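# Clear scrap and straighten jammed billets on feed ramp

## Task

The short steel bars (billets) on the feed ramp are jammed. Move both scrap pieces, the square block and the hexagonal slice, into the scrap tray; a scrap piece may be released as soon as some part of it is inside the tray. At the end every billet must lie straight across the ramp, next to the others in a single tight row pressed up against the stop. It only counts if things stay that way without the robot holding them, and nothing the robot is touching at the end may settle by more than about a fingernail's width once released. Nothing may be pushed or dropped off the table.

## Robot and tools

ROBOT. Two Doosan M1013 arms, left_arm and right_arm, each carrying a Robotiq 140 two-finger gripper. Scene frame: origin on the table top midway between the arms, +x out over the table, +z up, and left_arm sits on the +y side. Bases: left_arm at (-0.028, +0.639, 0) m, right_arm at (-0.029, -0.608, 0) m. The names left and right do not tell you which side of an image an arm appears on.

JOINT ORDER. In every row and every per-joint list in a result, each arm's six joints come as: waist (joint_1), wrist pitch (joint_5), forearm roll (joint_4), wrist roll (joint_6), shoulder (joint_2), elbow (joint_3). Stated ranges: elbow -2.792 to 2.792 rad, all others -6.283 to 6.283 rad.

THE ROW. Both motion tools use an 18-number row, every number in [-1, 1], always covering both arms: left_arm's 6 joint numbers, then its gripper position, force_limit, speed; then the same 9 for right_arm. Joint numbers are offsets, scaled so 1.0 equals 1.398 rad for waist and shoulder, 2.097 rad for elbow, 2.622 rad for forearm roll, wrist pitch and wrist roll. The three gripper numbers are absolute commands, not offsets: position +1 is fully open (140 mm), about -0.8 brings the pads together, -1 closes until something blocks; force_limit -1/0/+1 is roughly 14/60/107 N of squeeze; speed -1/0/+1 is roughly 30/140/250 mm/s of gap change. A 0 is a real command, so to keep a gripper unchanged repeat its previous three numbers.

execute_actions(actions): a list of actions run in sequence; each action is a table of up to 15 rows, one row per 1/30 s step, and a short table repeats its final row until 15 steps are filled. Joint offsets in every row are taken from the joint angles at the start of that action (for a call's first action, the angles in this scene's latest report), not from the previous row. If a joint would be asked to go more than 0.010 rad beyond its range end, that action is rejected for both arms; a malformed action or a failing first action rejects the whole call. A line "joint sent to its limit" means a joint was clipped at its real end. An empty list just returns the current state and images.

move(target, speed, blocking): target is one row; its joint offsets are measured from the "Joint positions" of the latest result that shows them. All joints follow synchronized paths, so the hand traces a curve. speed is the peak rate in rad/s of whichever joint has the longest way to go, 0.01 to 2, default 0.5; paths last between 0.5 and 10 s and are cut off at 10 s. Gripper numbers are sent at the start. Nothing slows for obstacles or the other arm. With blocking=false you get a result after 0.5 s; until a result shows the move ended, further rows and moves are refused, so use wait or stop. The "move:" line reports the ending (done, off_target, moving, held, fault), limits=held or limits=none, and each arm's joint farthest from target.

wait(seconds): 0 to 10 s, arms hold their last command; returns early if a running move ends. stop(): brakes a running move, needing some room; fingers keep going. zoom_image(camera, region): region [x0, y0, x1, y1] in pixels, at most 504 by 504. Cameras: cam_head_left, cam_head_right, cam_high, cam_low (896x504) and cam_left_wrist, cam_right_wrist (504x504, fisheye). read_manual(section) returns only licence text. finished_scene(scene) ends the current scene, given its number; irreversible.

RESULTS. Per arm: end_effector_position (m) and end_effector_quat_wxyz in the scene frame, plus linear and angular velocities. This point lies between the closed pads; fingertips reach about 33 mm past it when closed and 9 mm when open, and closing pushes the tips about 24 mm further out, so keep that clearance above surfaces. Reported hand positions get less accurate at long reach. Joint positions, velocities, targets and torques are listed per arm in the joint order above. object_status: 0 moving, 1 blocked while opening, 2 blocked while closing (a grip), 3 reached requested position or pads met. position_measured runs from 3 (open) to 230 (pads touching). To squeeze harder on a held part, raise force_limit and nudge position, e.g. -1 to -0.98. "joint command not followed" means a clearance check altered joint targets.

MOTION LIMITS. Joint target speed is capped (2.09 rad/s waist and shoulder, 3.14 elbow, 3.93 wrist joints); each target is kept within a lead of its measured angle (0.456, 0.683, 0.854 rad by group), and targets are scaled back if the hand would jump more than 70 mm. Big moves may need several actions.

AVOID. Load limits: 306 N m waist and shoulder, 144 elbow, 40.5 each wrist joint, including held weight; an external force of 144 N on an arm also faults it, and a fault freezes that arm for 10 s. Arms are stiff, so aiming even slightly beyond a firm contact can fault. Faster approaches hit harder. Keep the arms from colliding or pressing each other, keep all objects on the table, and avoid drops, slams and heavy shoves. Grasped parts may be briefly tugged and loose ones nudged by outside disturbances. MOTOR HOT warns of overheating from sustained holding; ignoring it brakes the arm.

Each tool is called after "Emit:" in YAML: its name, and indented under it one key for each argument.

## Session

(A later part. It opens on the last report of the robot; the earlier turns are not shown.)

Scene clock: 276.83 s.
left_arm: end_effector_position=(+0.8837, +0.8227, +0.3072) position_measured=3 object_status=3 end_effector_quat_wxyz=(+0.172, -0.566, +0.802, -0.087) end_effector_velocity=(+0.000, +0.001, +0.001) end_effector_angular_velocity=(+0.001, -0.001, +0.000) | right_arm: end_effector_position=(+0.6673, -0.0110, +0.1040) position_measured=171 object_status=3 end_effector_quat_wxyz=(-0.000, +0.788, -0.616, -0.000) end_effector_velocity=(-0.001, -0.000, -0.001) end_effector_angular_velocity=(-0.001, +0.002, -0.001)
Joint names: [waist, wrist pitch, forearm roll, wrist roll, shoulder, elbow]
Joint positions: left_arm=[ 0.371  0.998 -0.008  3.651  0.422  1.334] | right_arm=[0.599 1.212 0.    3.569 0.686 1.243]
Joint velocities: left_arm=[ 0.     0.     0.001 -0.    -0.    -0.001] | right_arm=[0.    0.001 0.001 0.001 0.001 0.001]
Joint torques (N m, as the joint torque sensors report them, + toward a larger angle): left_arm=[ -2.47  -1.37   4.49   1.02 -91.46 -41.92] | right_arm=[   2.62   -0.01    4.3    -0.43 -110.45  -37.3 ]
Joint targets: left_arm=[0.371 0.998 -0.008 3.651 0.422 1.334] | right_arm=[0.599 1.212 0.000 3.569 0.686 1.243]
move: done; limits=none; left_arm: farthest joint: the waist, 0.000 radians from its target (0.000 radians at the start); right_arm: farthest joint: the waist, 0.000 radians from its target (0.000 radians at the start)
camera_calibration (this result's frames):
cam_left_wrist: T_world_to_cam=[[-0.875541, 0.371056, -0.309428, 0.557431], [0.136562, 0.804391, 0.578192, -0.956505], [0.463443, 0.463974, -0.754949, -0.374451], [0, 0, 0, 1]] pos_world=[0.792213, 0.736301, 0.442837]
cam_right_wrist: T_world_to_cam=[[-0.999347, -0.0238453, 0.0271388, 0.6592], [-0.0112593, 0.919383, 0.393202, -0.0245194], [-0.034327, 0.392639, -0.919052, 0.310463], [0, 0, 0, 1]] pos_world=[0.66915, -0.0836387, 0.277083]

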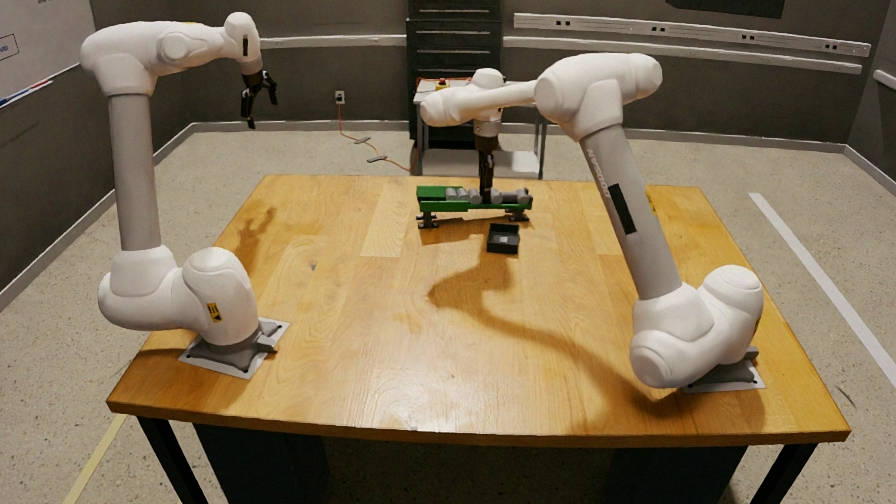

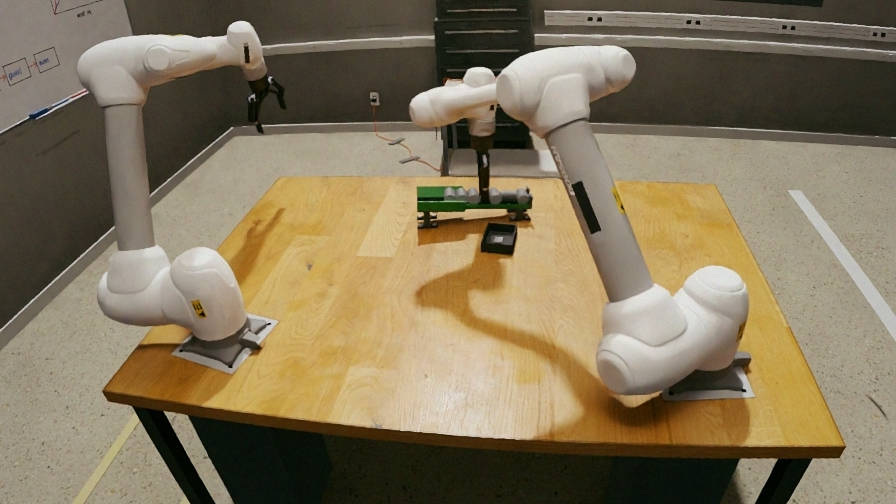

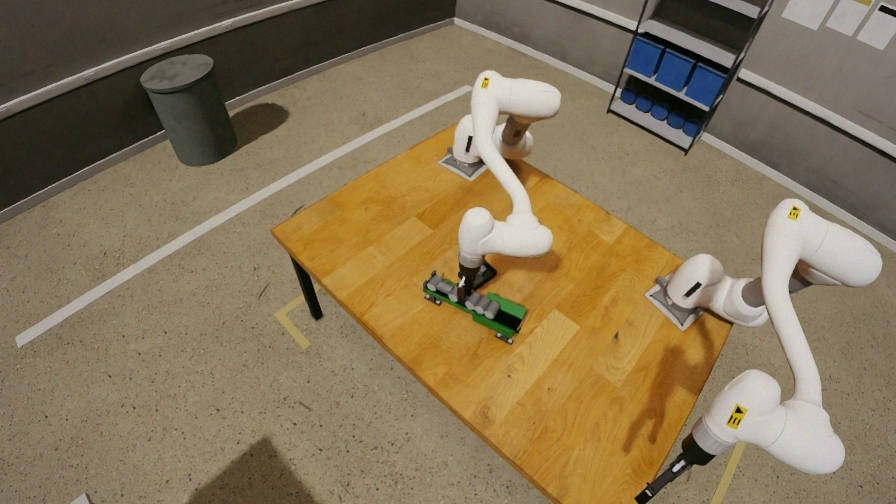

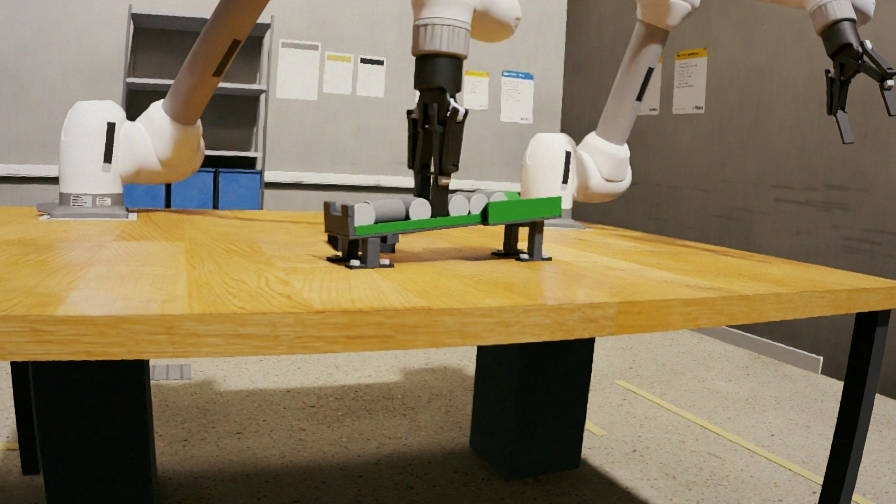

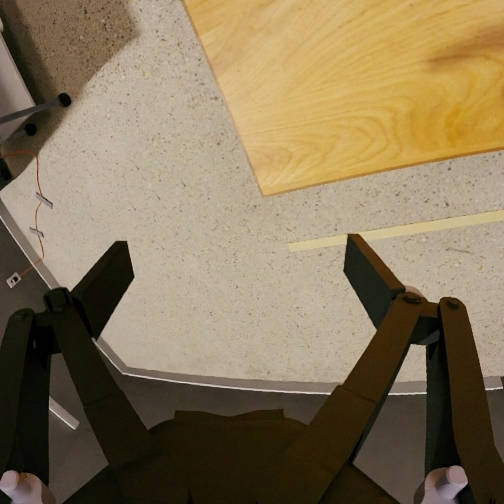

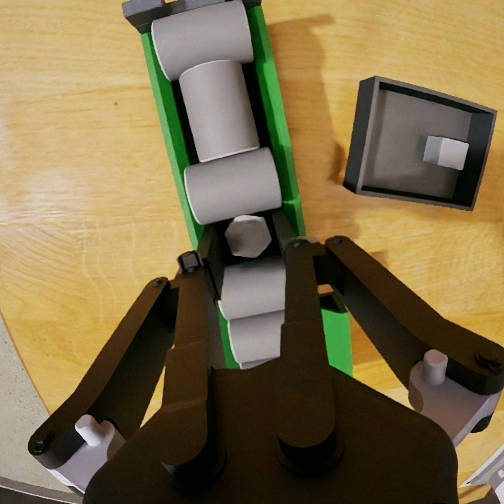

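Emit:
execute_actions:
  actions:
    - [[0,0,0,0,0,0,1,0,0, 0,0,0,0,0,0,-1,0.2,-0.7]]

Scene clock: 279.47 s.
left_arm: end_effector_position=(+0.8837, +0.8227, +0.3072) position_measured=3 object_status=3 end_effector_quat_wxyz=(+0.172, -0.566, +0.802, -0.087) end_effector_velocity=(-0.001, +0.000, -0.001) end_effector_angular_velocity=(+0.000, +0.002, +0.000) | right_arm: end_effector_position=(+0.6673, -0.0110, +0.1040) position_measured=190 object_status=0 end_effector_quat_wxyz=(-0.000, +0.788, -0.616, -0.000) end_effector_velocity=(+0.000, -0.000, -0.001) end_effector_angular_velocity=(-0.000, +0.001, -0.000)
Joint names: [waist, wrist pitch, forearm roll, wrist roll, shoulder, elbow]
Joint positions: left_arm=[ 0.371  0.998 -0.008  3.651  0.422  1.334] | right_arm=[0.599 1.212 0.    3.569 0.686 1.243]
Joint velocities: left_arm=[ 0.     0.001  0.001 -0.    -0.     0.002] | right_arm=[-0.    -0.001  0.    -0.     0.001  0.   ]
Joint torques (N m, as the joint torque sensors report them, + toward a larger angle): left_arm=[ -2.53  -1.42   4.31   0.86 -91.38 -42.76] | right_arm=[  3.29  -0.47   4.48  -0.13 -93.71 -29.43]
Joint targets: left_arm=[0.371 0.998 -0.008 3.651 0.422 1.334] | right_arm=[0.599 1.212 0.000 3.569 0.686 1.243]
camera_calibration (this result's frames):
cam_left_wrist: T_world_to_cam=[[-0.875541, 0.371056, -0.309428, 0.557431], [0.136562, 0.804391, 0.578192, -0.956505], [0.463443, 0.463974, -0.754949, -0.374451], [0, 0, 0, 1]] pos_world=[0.792212, 0.736301, 0.442837]
cam_right_wrist: T_world_to_cam=[[-0.999347, -0.0238292, 0.0271743, 0.659188], [-0.0112295, 0.919372, 0.39323, -0.0245484], [-0.0343536, 0.392668, -0.919039, 0.31046], [0, 0, 0, 1]] pos_world=[0.669147, -0.0836307, 0.277065]

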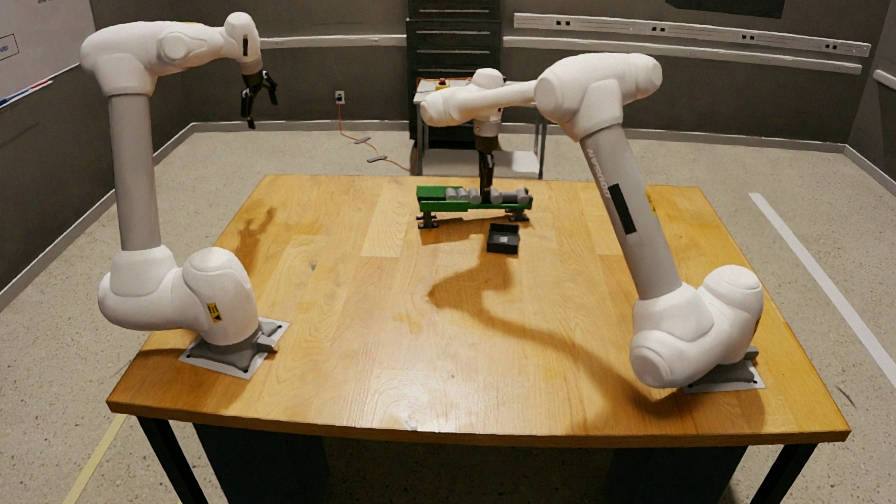

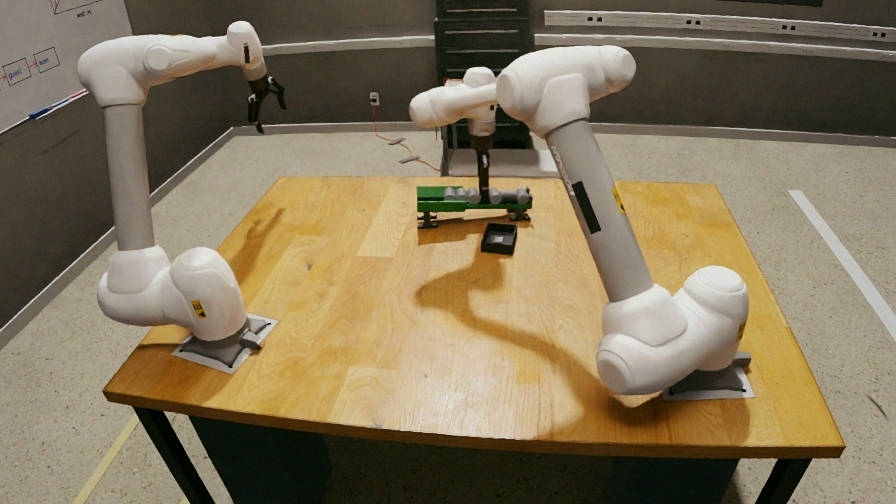

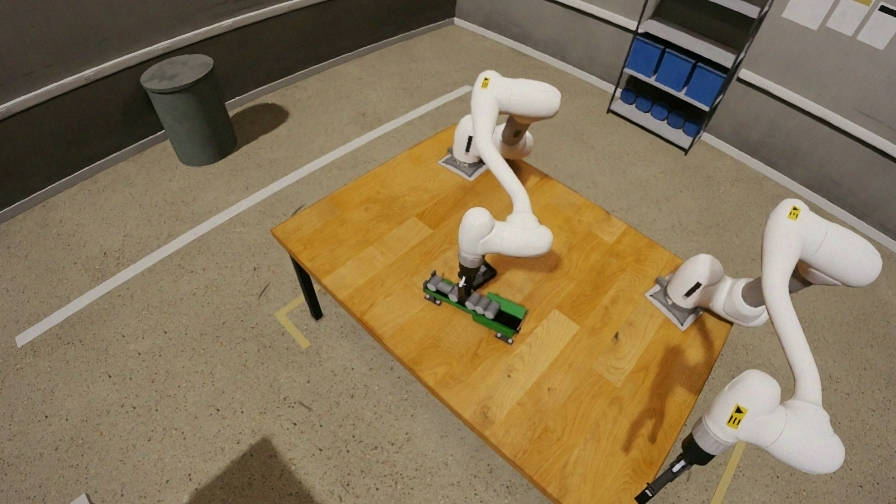

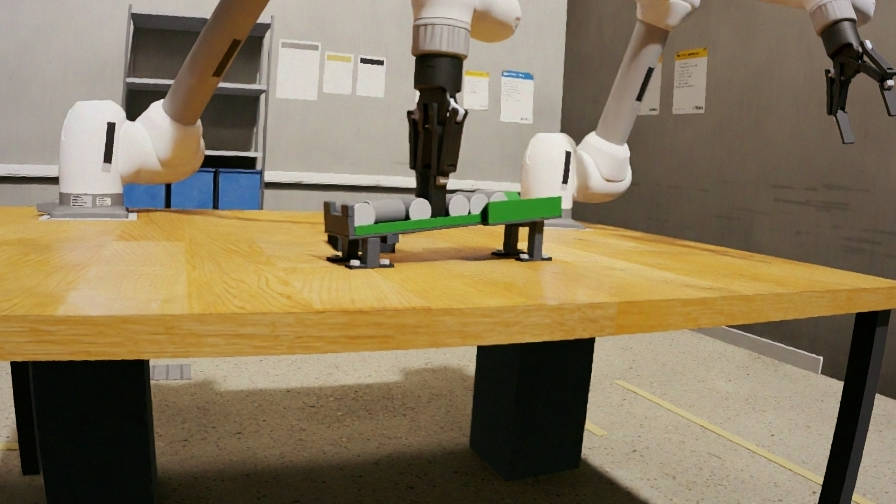

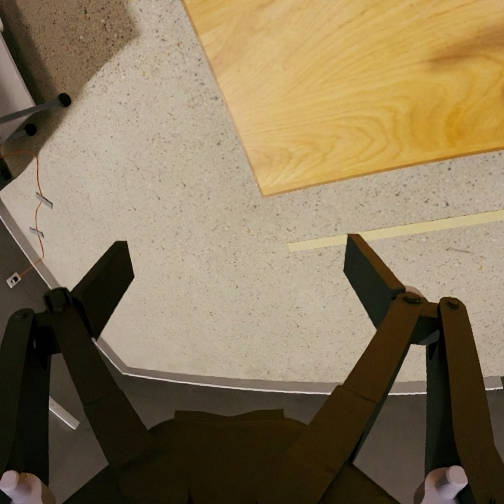

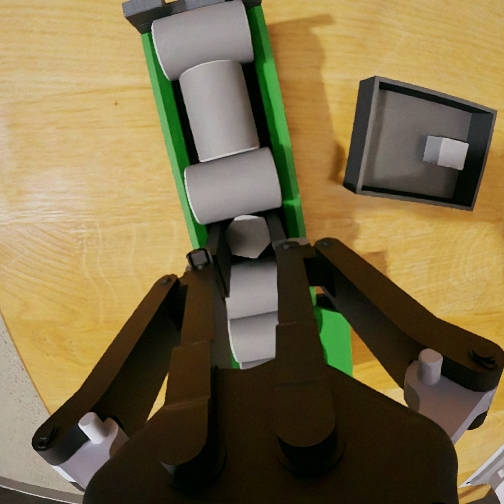

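Emit:
wait:
  seconds: 0

Emit:
zoom_image:
  camera: "cam_right_wrist"
  region: [190, 190, 300, 290]

Emit:
zoom_image:
  camera: "cam_right_wrist"
  region: [330, 60, 504, 220]

Scene clock: 291.60 s.
left_arm: end_effector_position=(+0.8837, +0.8227, +0.3072) position_measured=3 object_status=3 end_effector_quat_wxyz=(+0.172, -0.566, +0.802, -0.087) end_effector_velocity=(+0.000, -0.001, +0.000) end_effector_angular_velocity=(-0.001, -0.001, -0.001) | right_arm: end_effector_position=(+0.6673, -0.0110, +0.1040) position_measured=190 object_status=2 end_effector_quat_wxyz=(-0.000, +0.788, -0.616, -0.000) end_effector_velocity=(+0.000, +0.000, -0.001) end_effector_angular_velocity=(-0.000, -0.001, +0.001)
Joint names: [waist, wrist pitch, forearm roll, wrist roll, shoulder, elbow]
Joint positions: left_arm=[ 0.371  0.998 -0.008  3.651  0.422  1.334] | right_arm=[0.599 1.212 0.    3.569 0.686 1.243]
Joint velocities: left_arm=[-0.001 -0.001 -0.001  0.    -0.    -0.   ] | right_arm=[ 0.    -0.001 -0.001 -0.     0.     0.001]
Joint torques (N m, as the joint torque sensors report them, + toward a larger angle): left_arm=[ -2.55  -1.5    4.45   0.91 -90.87 -42.49] | right_arm=[  2.85  -0.51   4.25  -0.36 -93.04 -29.39]
Joint targets: left_arm=[0.371 0.998 -0.008 3.651 0.422 1.334] | right_arm=[0.599 1.212 0.000 3.569 0.686 1.243]
camera_calibration (this result's frames):
cam_left_wrist: T_world_to_cam=[[-0.875541, 0.371056, -0.309428, 0.557432], [0.136562, 0.804391, 0.578192, -0.956505], [0.463443, 0.463974, -0.754949, -0.37445], [0, 0, 0, 1]] pos_world=[0.792212, 0.736301, 0.442837]
cam_right_wrist: T_world_to_cam=[[-0.999347, -0.0238456, 0.0271462, 0.659201], [-0.0112568, 0.919386, 0.393196, -0.0245155], [-0.0343338, 0.392634, -0.919054, 0.310453], [0, 0, 0, 1]] pos_world=[0.669153, -0.0836364, 0.277068]

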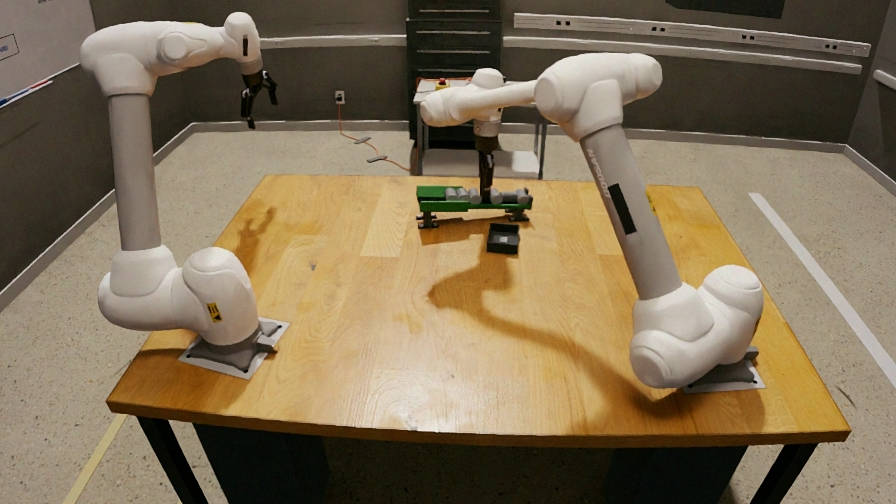

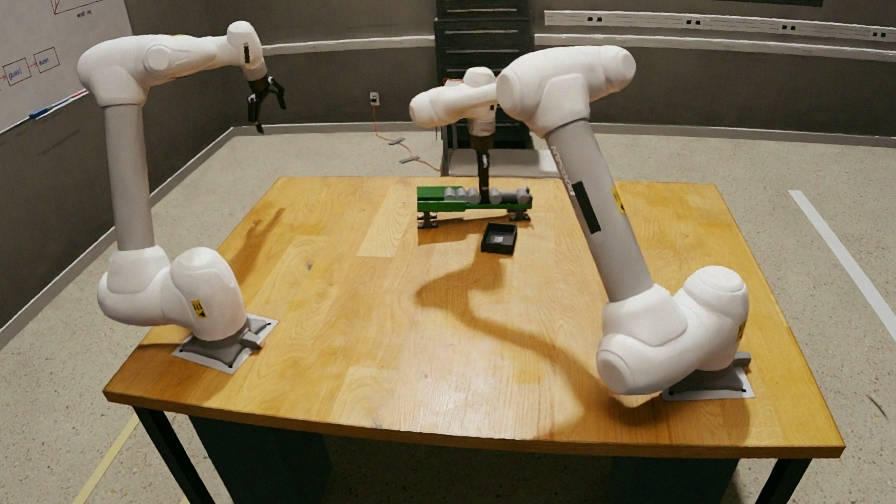

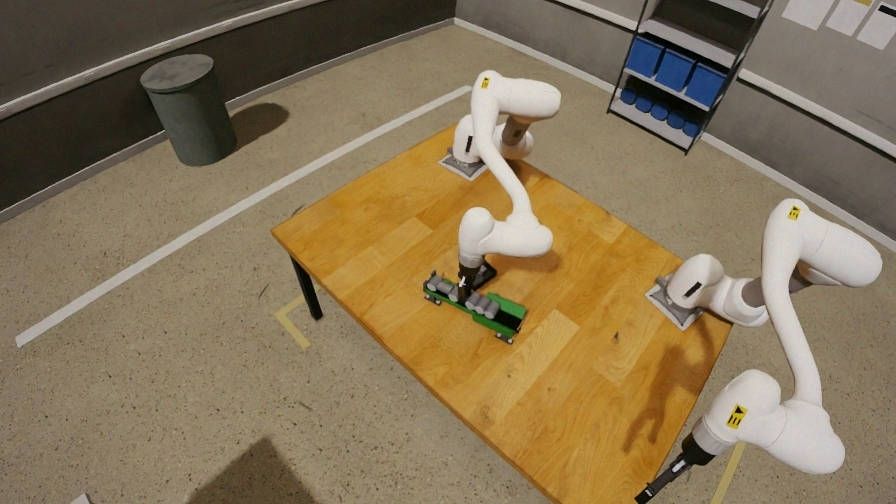

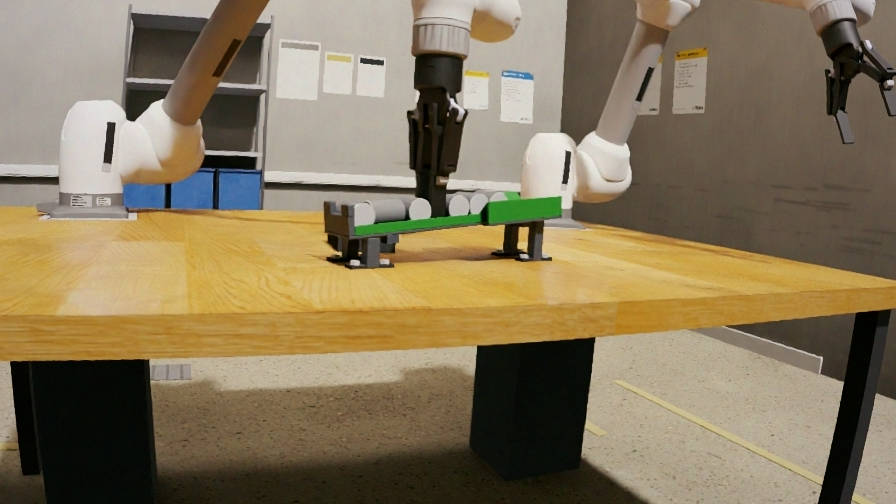

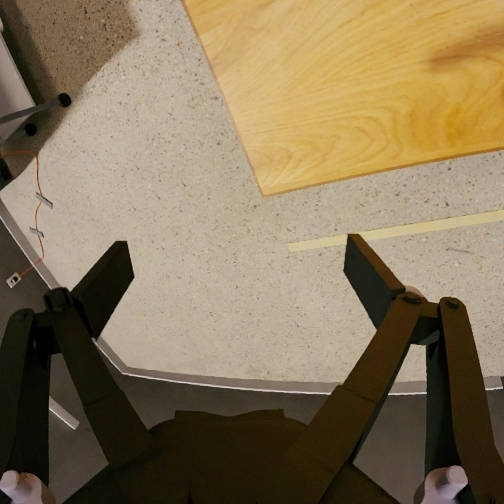

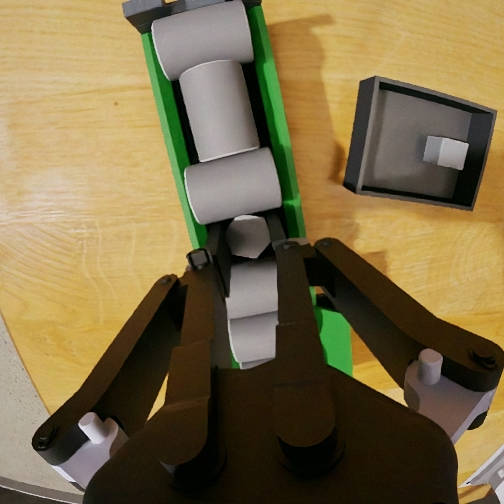

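Region (190, 190, 300, 290) of cam_right_wrist's 504x504 image, scaled by 4.582, with more detail than that image has; it fills the top 458 rows of this view, and the rest is white.

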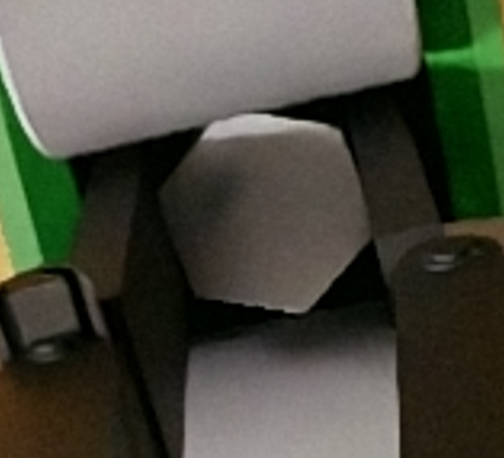

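Region (330, 60, 504, 220) of cam_right_wrist's 504x504 image, scaled by 2.897, with more detail than that image has; it fills the top 463 rows of this view, and the rest is white.

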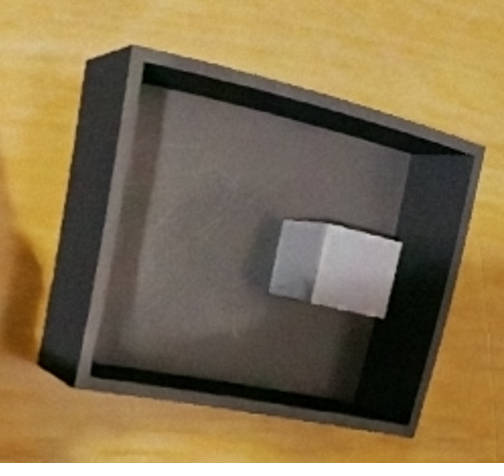

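Emit:
move:
  target: [0,0,0,0,0,0,1,0,0, 0.00071,0.032184,0,0.000379,-0.020927,-0.02629,-1,0.2,-0.7]
  speed: 0.08

Scene clock: 382.27 s.
left_arm: end_effector_position=(+0.8837, +0.8227, +0.3072) position_measured=3 object_status=3 end_effector_quat_wxyz=(+0.172, -0.566, +0.802, -0.087) end_effector_velocity=(+0.000, +0.001, +0.000) end_effector_angular_velocity=(-0.001, -0.001, +0.002) | right_arm: end_effector_position=(+0.6670, -0.0101, +0.1601) position_measured=190 object_status=2 end_effector_quat_wxyz=(-0.000, +0.788, -0.616, -0.000) end_effector_velocity=(+0.000, +0.001, +0.001) end_effector_angular_velocity=(+0.001, -0.000, -0.001)
Joint names: [waist, wrist pitch, forearm roll, wrist roll, shoulder, elbow]
Joint positions: left_arm=[ 0.371  0.998 -0.008  3.651  0.422  1.334] | right_arm=[0.6   1.297 0.    3.57  0.656 1.188]
Joint velocities: left_arm=[ 0.001 -0.001 -0.001 -0.     0.    -0.001] | right_arm=[ 0.    -0.     0.001  0.    -0.    -0.001]
Joint torques (N m, as the joint torque sensors report them, + toward a larger angle): left_arm=[ -2.84  -1.47   4.48   0.97 -91.   -42.29] | right_arm=[   1.85    0.09    4.41   -0.41 -108.1   -39.17]
Joint targets: left_arm=[0.371 0.998 -0.008 3.651 0.422 1.334] | right_arm=[0.600 1.297 0.000 3.570 0.656 1.188]
move: done; limits=none; left_arm: farthest joint: the waist, 0.000 radians from its target (0.000 radians at the start); right_arm: farthest joint: the waist, 0.000 radians from its target (0.001 radians at the start)
camera_calibration (this result's frames):
cam_left_wrist: T_world_to_cam=[[-0.875541, 0.371056, -0.309428, 0.557431], [0.136562, 0.804391, 0.578192, -0.956505], [0.463443, 0.463974, -0.754949, -0.374451], [0, 0, 0, 1]] pos_world=[0.792213, 0.736301, 0.442837]
cam_right_wrist: T_world_to_cam=[[-0.999346, -0.0238851, 0.0271354, 0.657459], [-0.0112988, 0.9194, 0.393161, -0.0474112], [-0.034339, 0.392598, -0.919069, 0.361613], [0, 0, 0, 1]] pos_world=[0.668911, -0.0826753, 0.333148]

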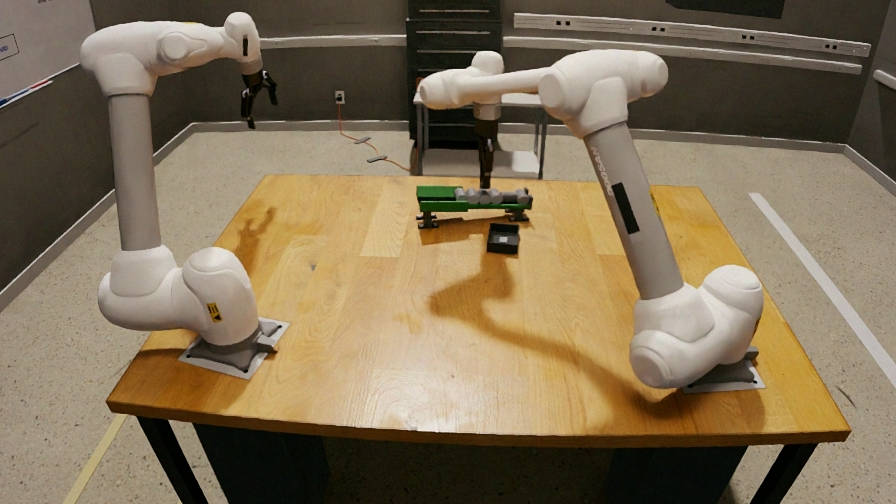

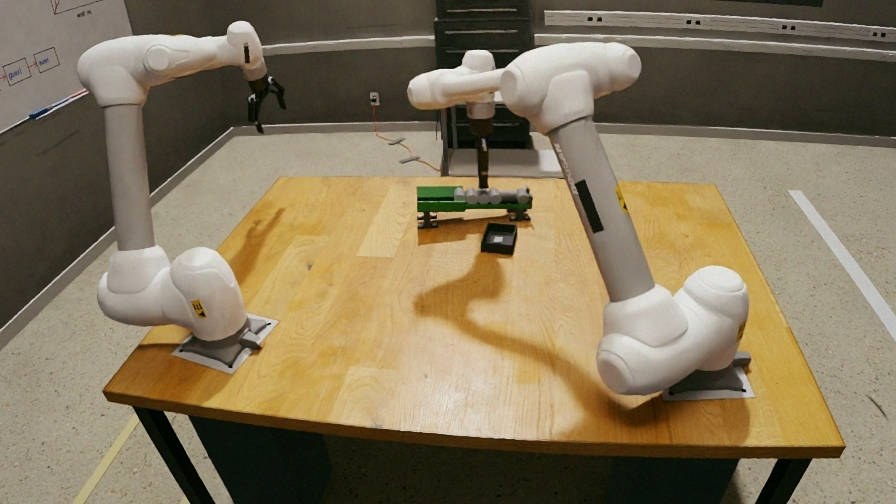

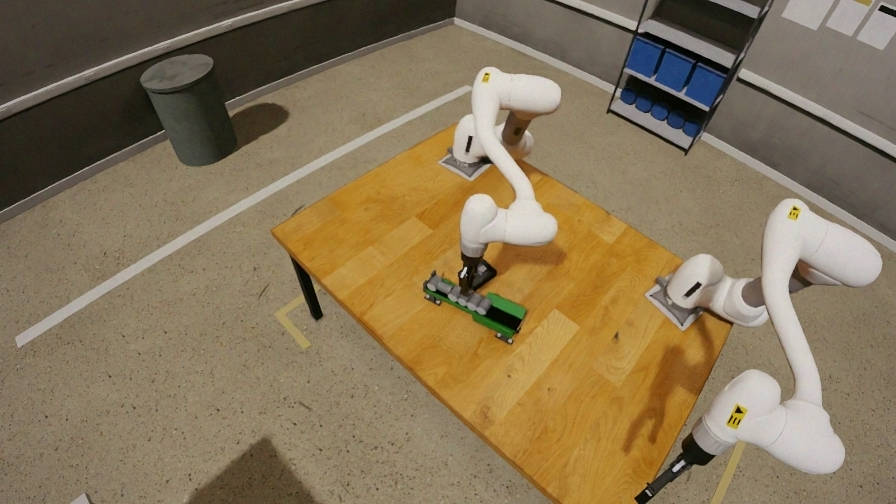

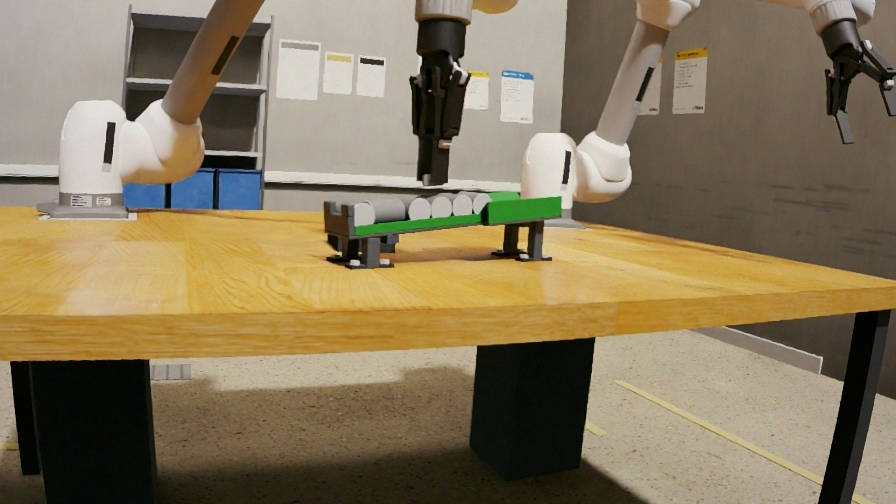

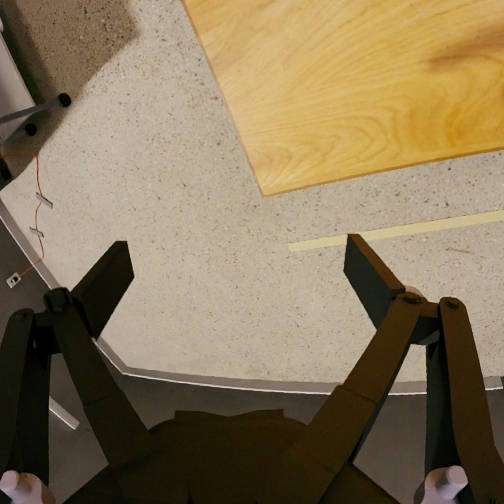

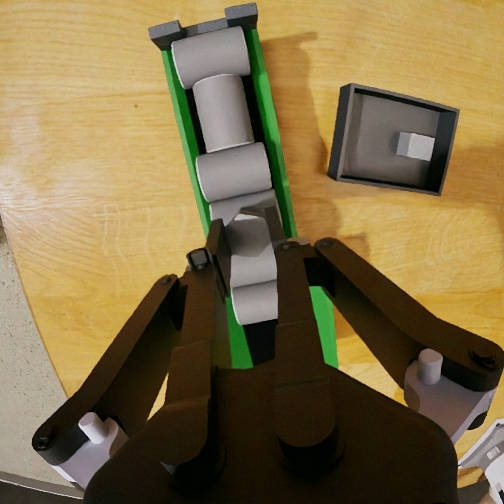

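The hex is lifted and the billets rolled down. Let me measure the tray and B2 from this view.

Emit:
zoom_image:
  camera: "cam_right_wrist"
  region: [320, 70, 470, 210]

Emit:
zoom_image:
  camera: "cam_right_wrist"
  region: [145, 0, 315, 170]

Emit:
zoom_image:
  camera: "cam_low"
  region: [340, 150, 500, 250]

Region (320, 70, 470, 210) of cam_right_wrist's 504x504 image, scaled by 3.360, with more detail than that image has; it fills the top 470 rows of this view, and the rest is white.

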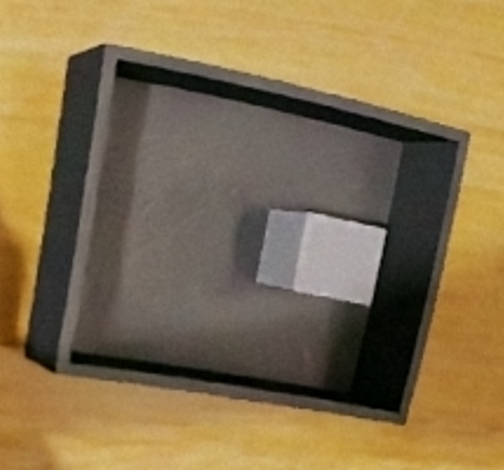

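Region (145, 0, 315, 170) of cam_right_wrist's 504x504 image, scaled by 2.965, with more detail than that image has.

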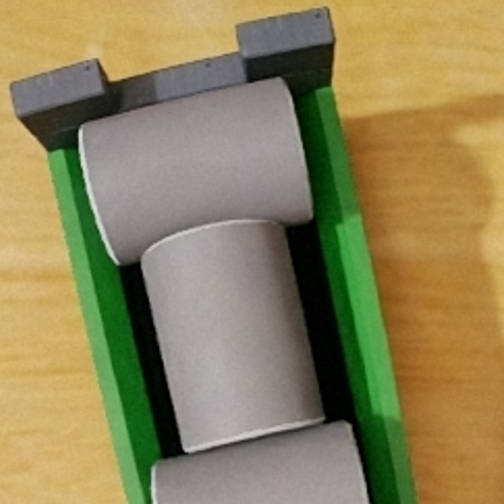

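Region (340, 150, 500, 250) of cam_low's 896x504 image, scaled by 3.150, with more detail than that image has; it fills the top 315 rows of this view, and the rest is white.

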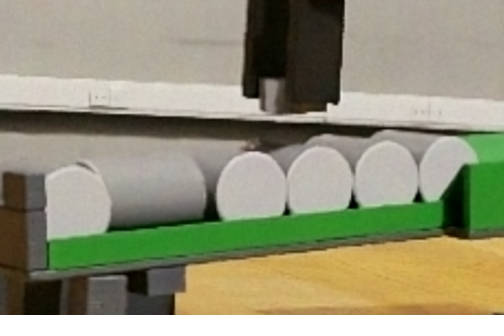

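Emit:
move:
  target: [0,0,0,0,0,0,1,0,0, 0.025632,-0.073472,0,0.135774,-0.142722,0.187014,-1,0.2,-0.7]
  speed: 0.5

Scene clock: 434.50 s.
left_arm: end_effector_position=(+0.8837, +0.8227, +0.3072) position_measured=3 object_status=3 end_effector_quat_wxyz=(+0.172, -0.566, +0.802, -0.087) end_effector_velocity=(+0.001, -0.001, +0.001) end_effector_angular_velocity=(+0.001, -0.001, -0.001) | right_arm: end_effector_position=(+0.5360, -0.0789, +0.1251) position_measured=190 object_status=2 end_effector_quat_wxyz=(+0.000, -0.679, +0.734, +0.000) end_effector_velocity=(+0.001, +0.000, +0.001) end_effector_angular_velocity=(+0.000, -0.003, -0.001)
Joint names: [waist, wrist pitch, forearm roll, wrist roll, shoulder, elbow]
Joint positions: left_arm=[ 0.371  0.998 -0.008  3.651  0.422  1.334] | right_arm=[0.636 1.104 0.    3.926 0.457 1.58 ]
Joint velocities: left_arm=[-0.001 -0.     0.    -0.     0.    -0.002] | right_arm=[-0.    -0.    -0.002  0.001 -0.001 -0.001]
Joint torques (N m, as the joint torque sensors report them, + toward a larger angle): left_arm=[ -2.5   -1.49   4.39   1.   -91.81 -42.54] | right_arm=[  2.29  -0.01   4.13  -0.54 -88.03 -35.98]
Joint targets: left_arm=[0.371 0.998 -0.008 3.651 0.422 1.334] | right_arm=[0.636 1.104 0.000 3.926 0.457 1.580]
move: done; limits=none; left_arm: farthest joint: the waist, 0.000 radians from its target (0.000 radians at the start); right_arm: farthest joint: the waist, 0.000 radians from its target (0.035 radians at the start)
camera_calibration (this result's frames):
cam_left_wrist: T_world_to_cam=[[-0.875541, 0.371056, -0.309428, 0.557431], [0.136562, 0.804391, 0.578192, -0.956505], [0.463443, 0.463974, -0.754949, -0.374451], [0, 0, 0, 1]] pos_world=[0.792213, 0.736301, 0.442837]
cam_right_wrist: T_world_to_cam=[[-0.956065, 0.291873, 0.0273885, 0.527452], [0.278747, 0.876172, 0.39322, -0.130708], [0.0907731, 0.383578, -0.919036, 0.284207], [0, 0, 0, 1]] pos_world=[0.514915, -0.148442, 0.298147]

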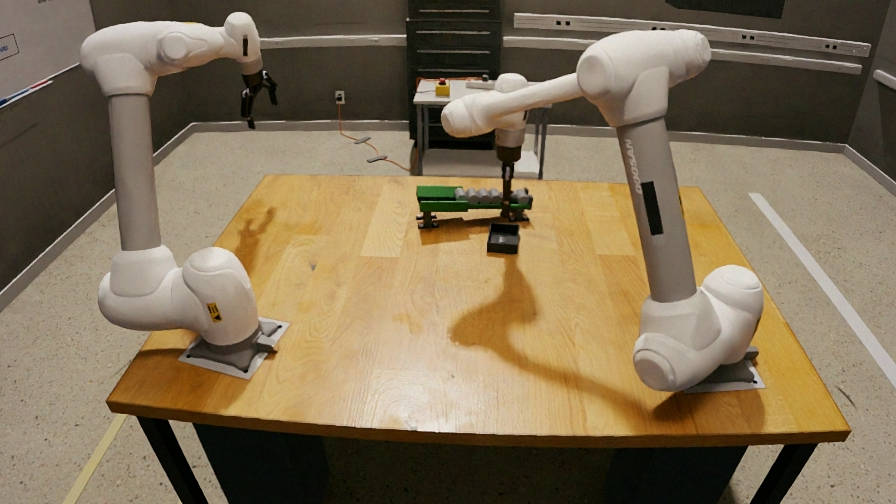

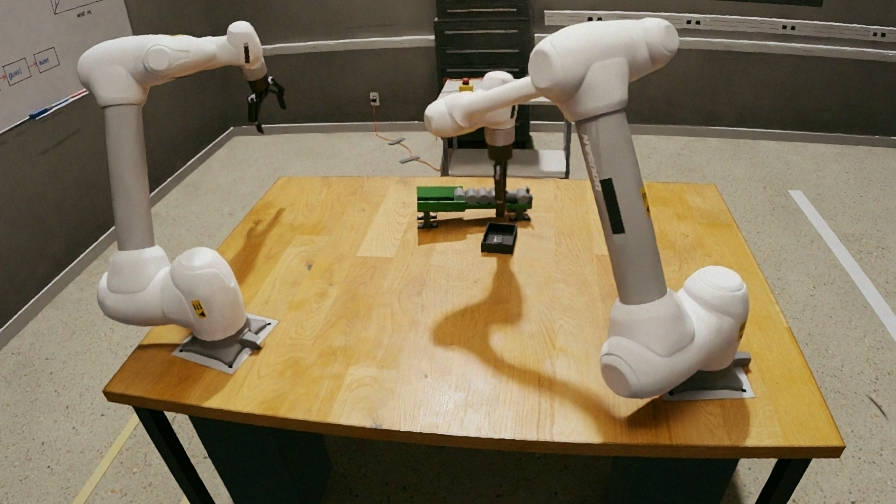

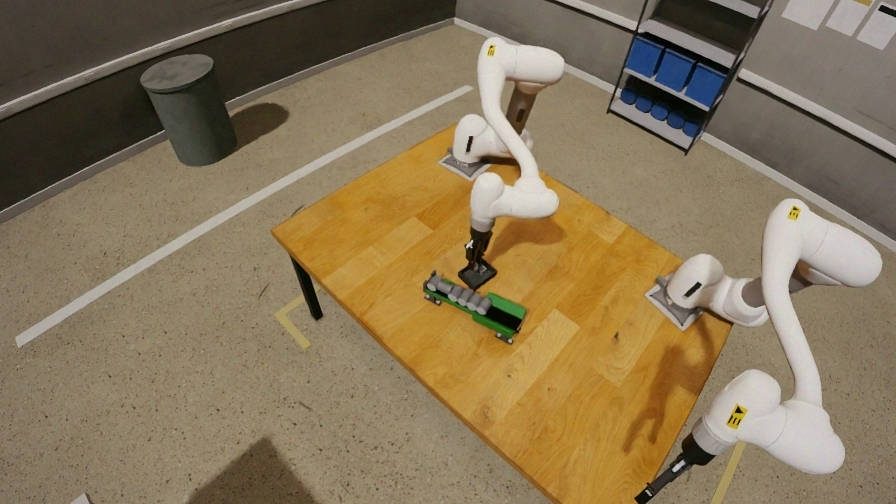

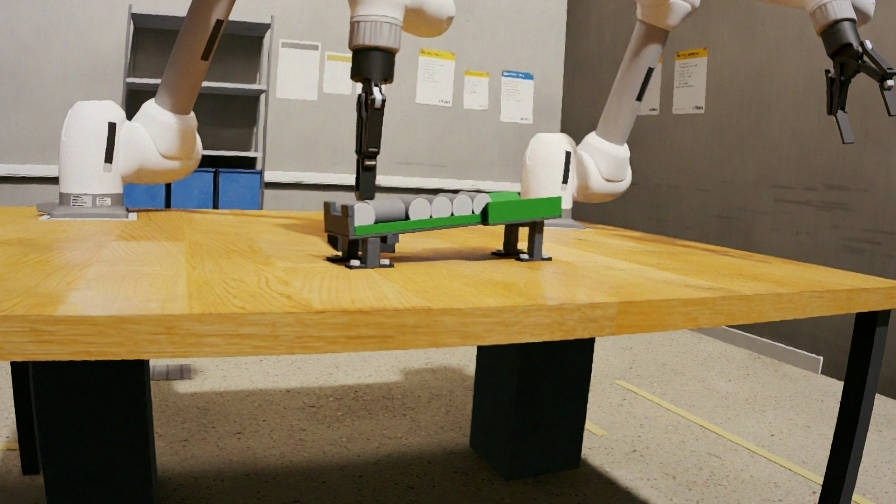

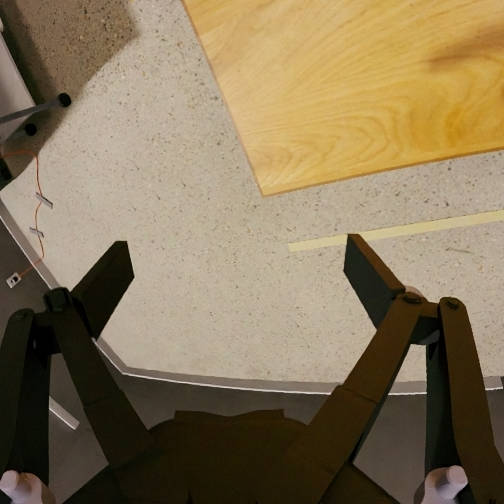

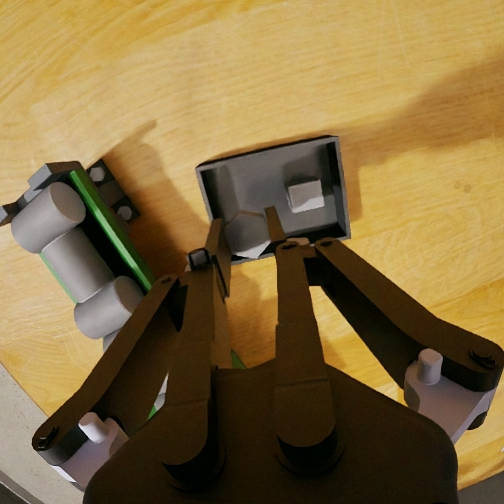

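Emit:
zoom_image:
  camera: "cam_right_wrist"
  region: [185, 125, 360, 275]

Region (185, 125, 360, 275) of cam_right_wrist's 504x504 image, scaled by 2.880, with more detail than that image has; it fills the top 432 rows of this view, and the rest is white.

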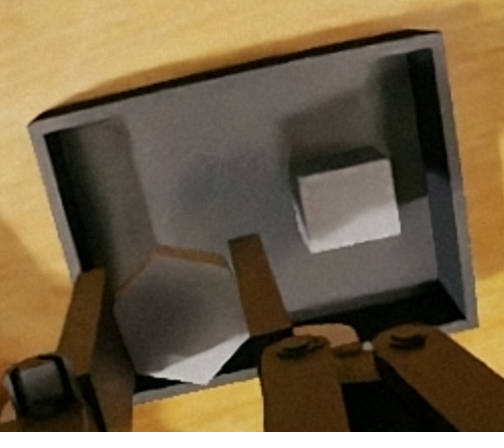

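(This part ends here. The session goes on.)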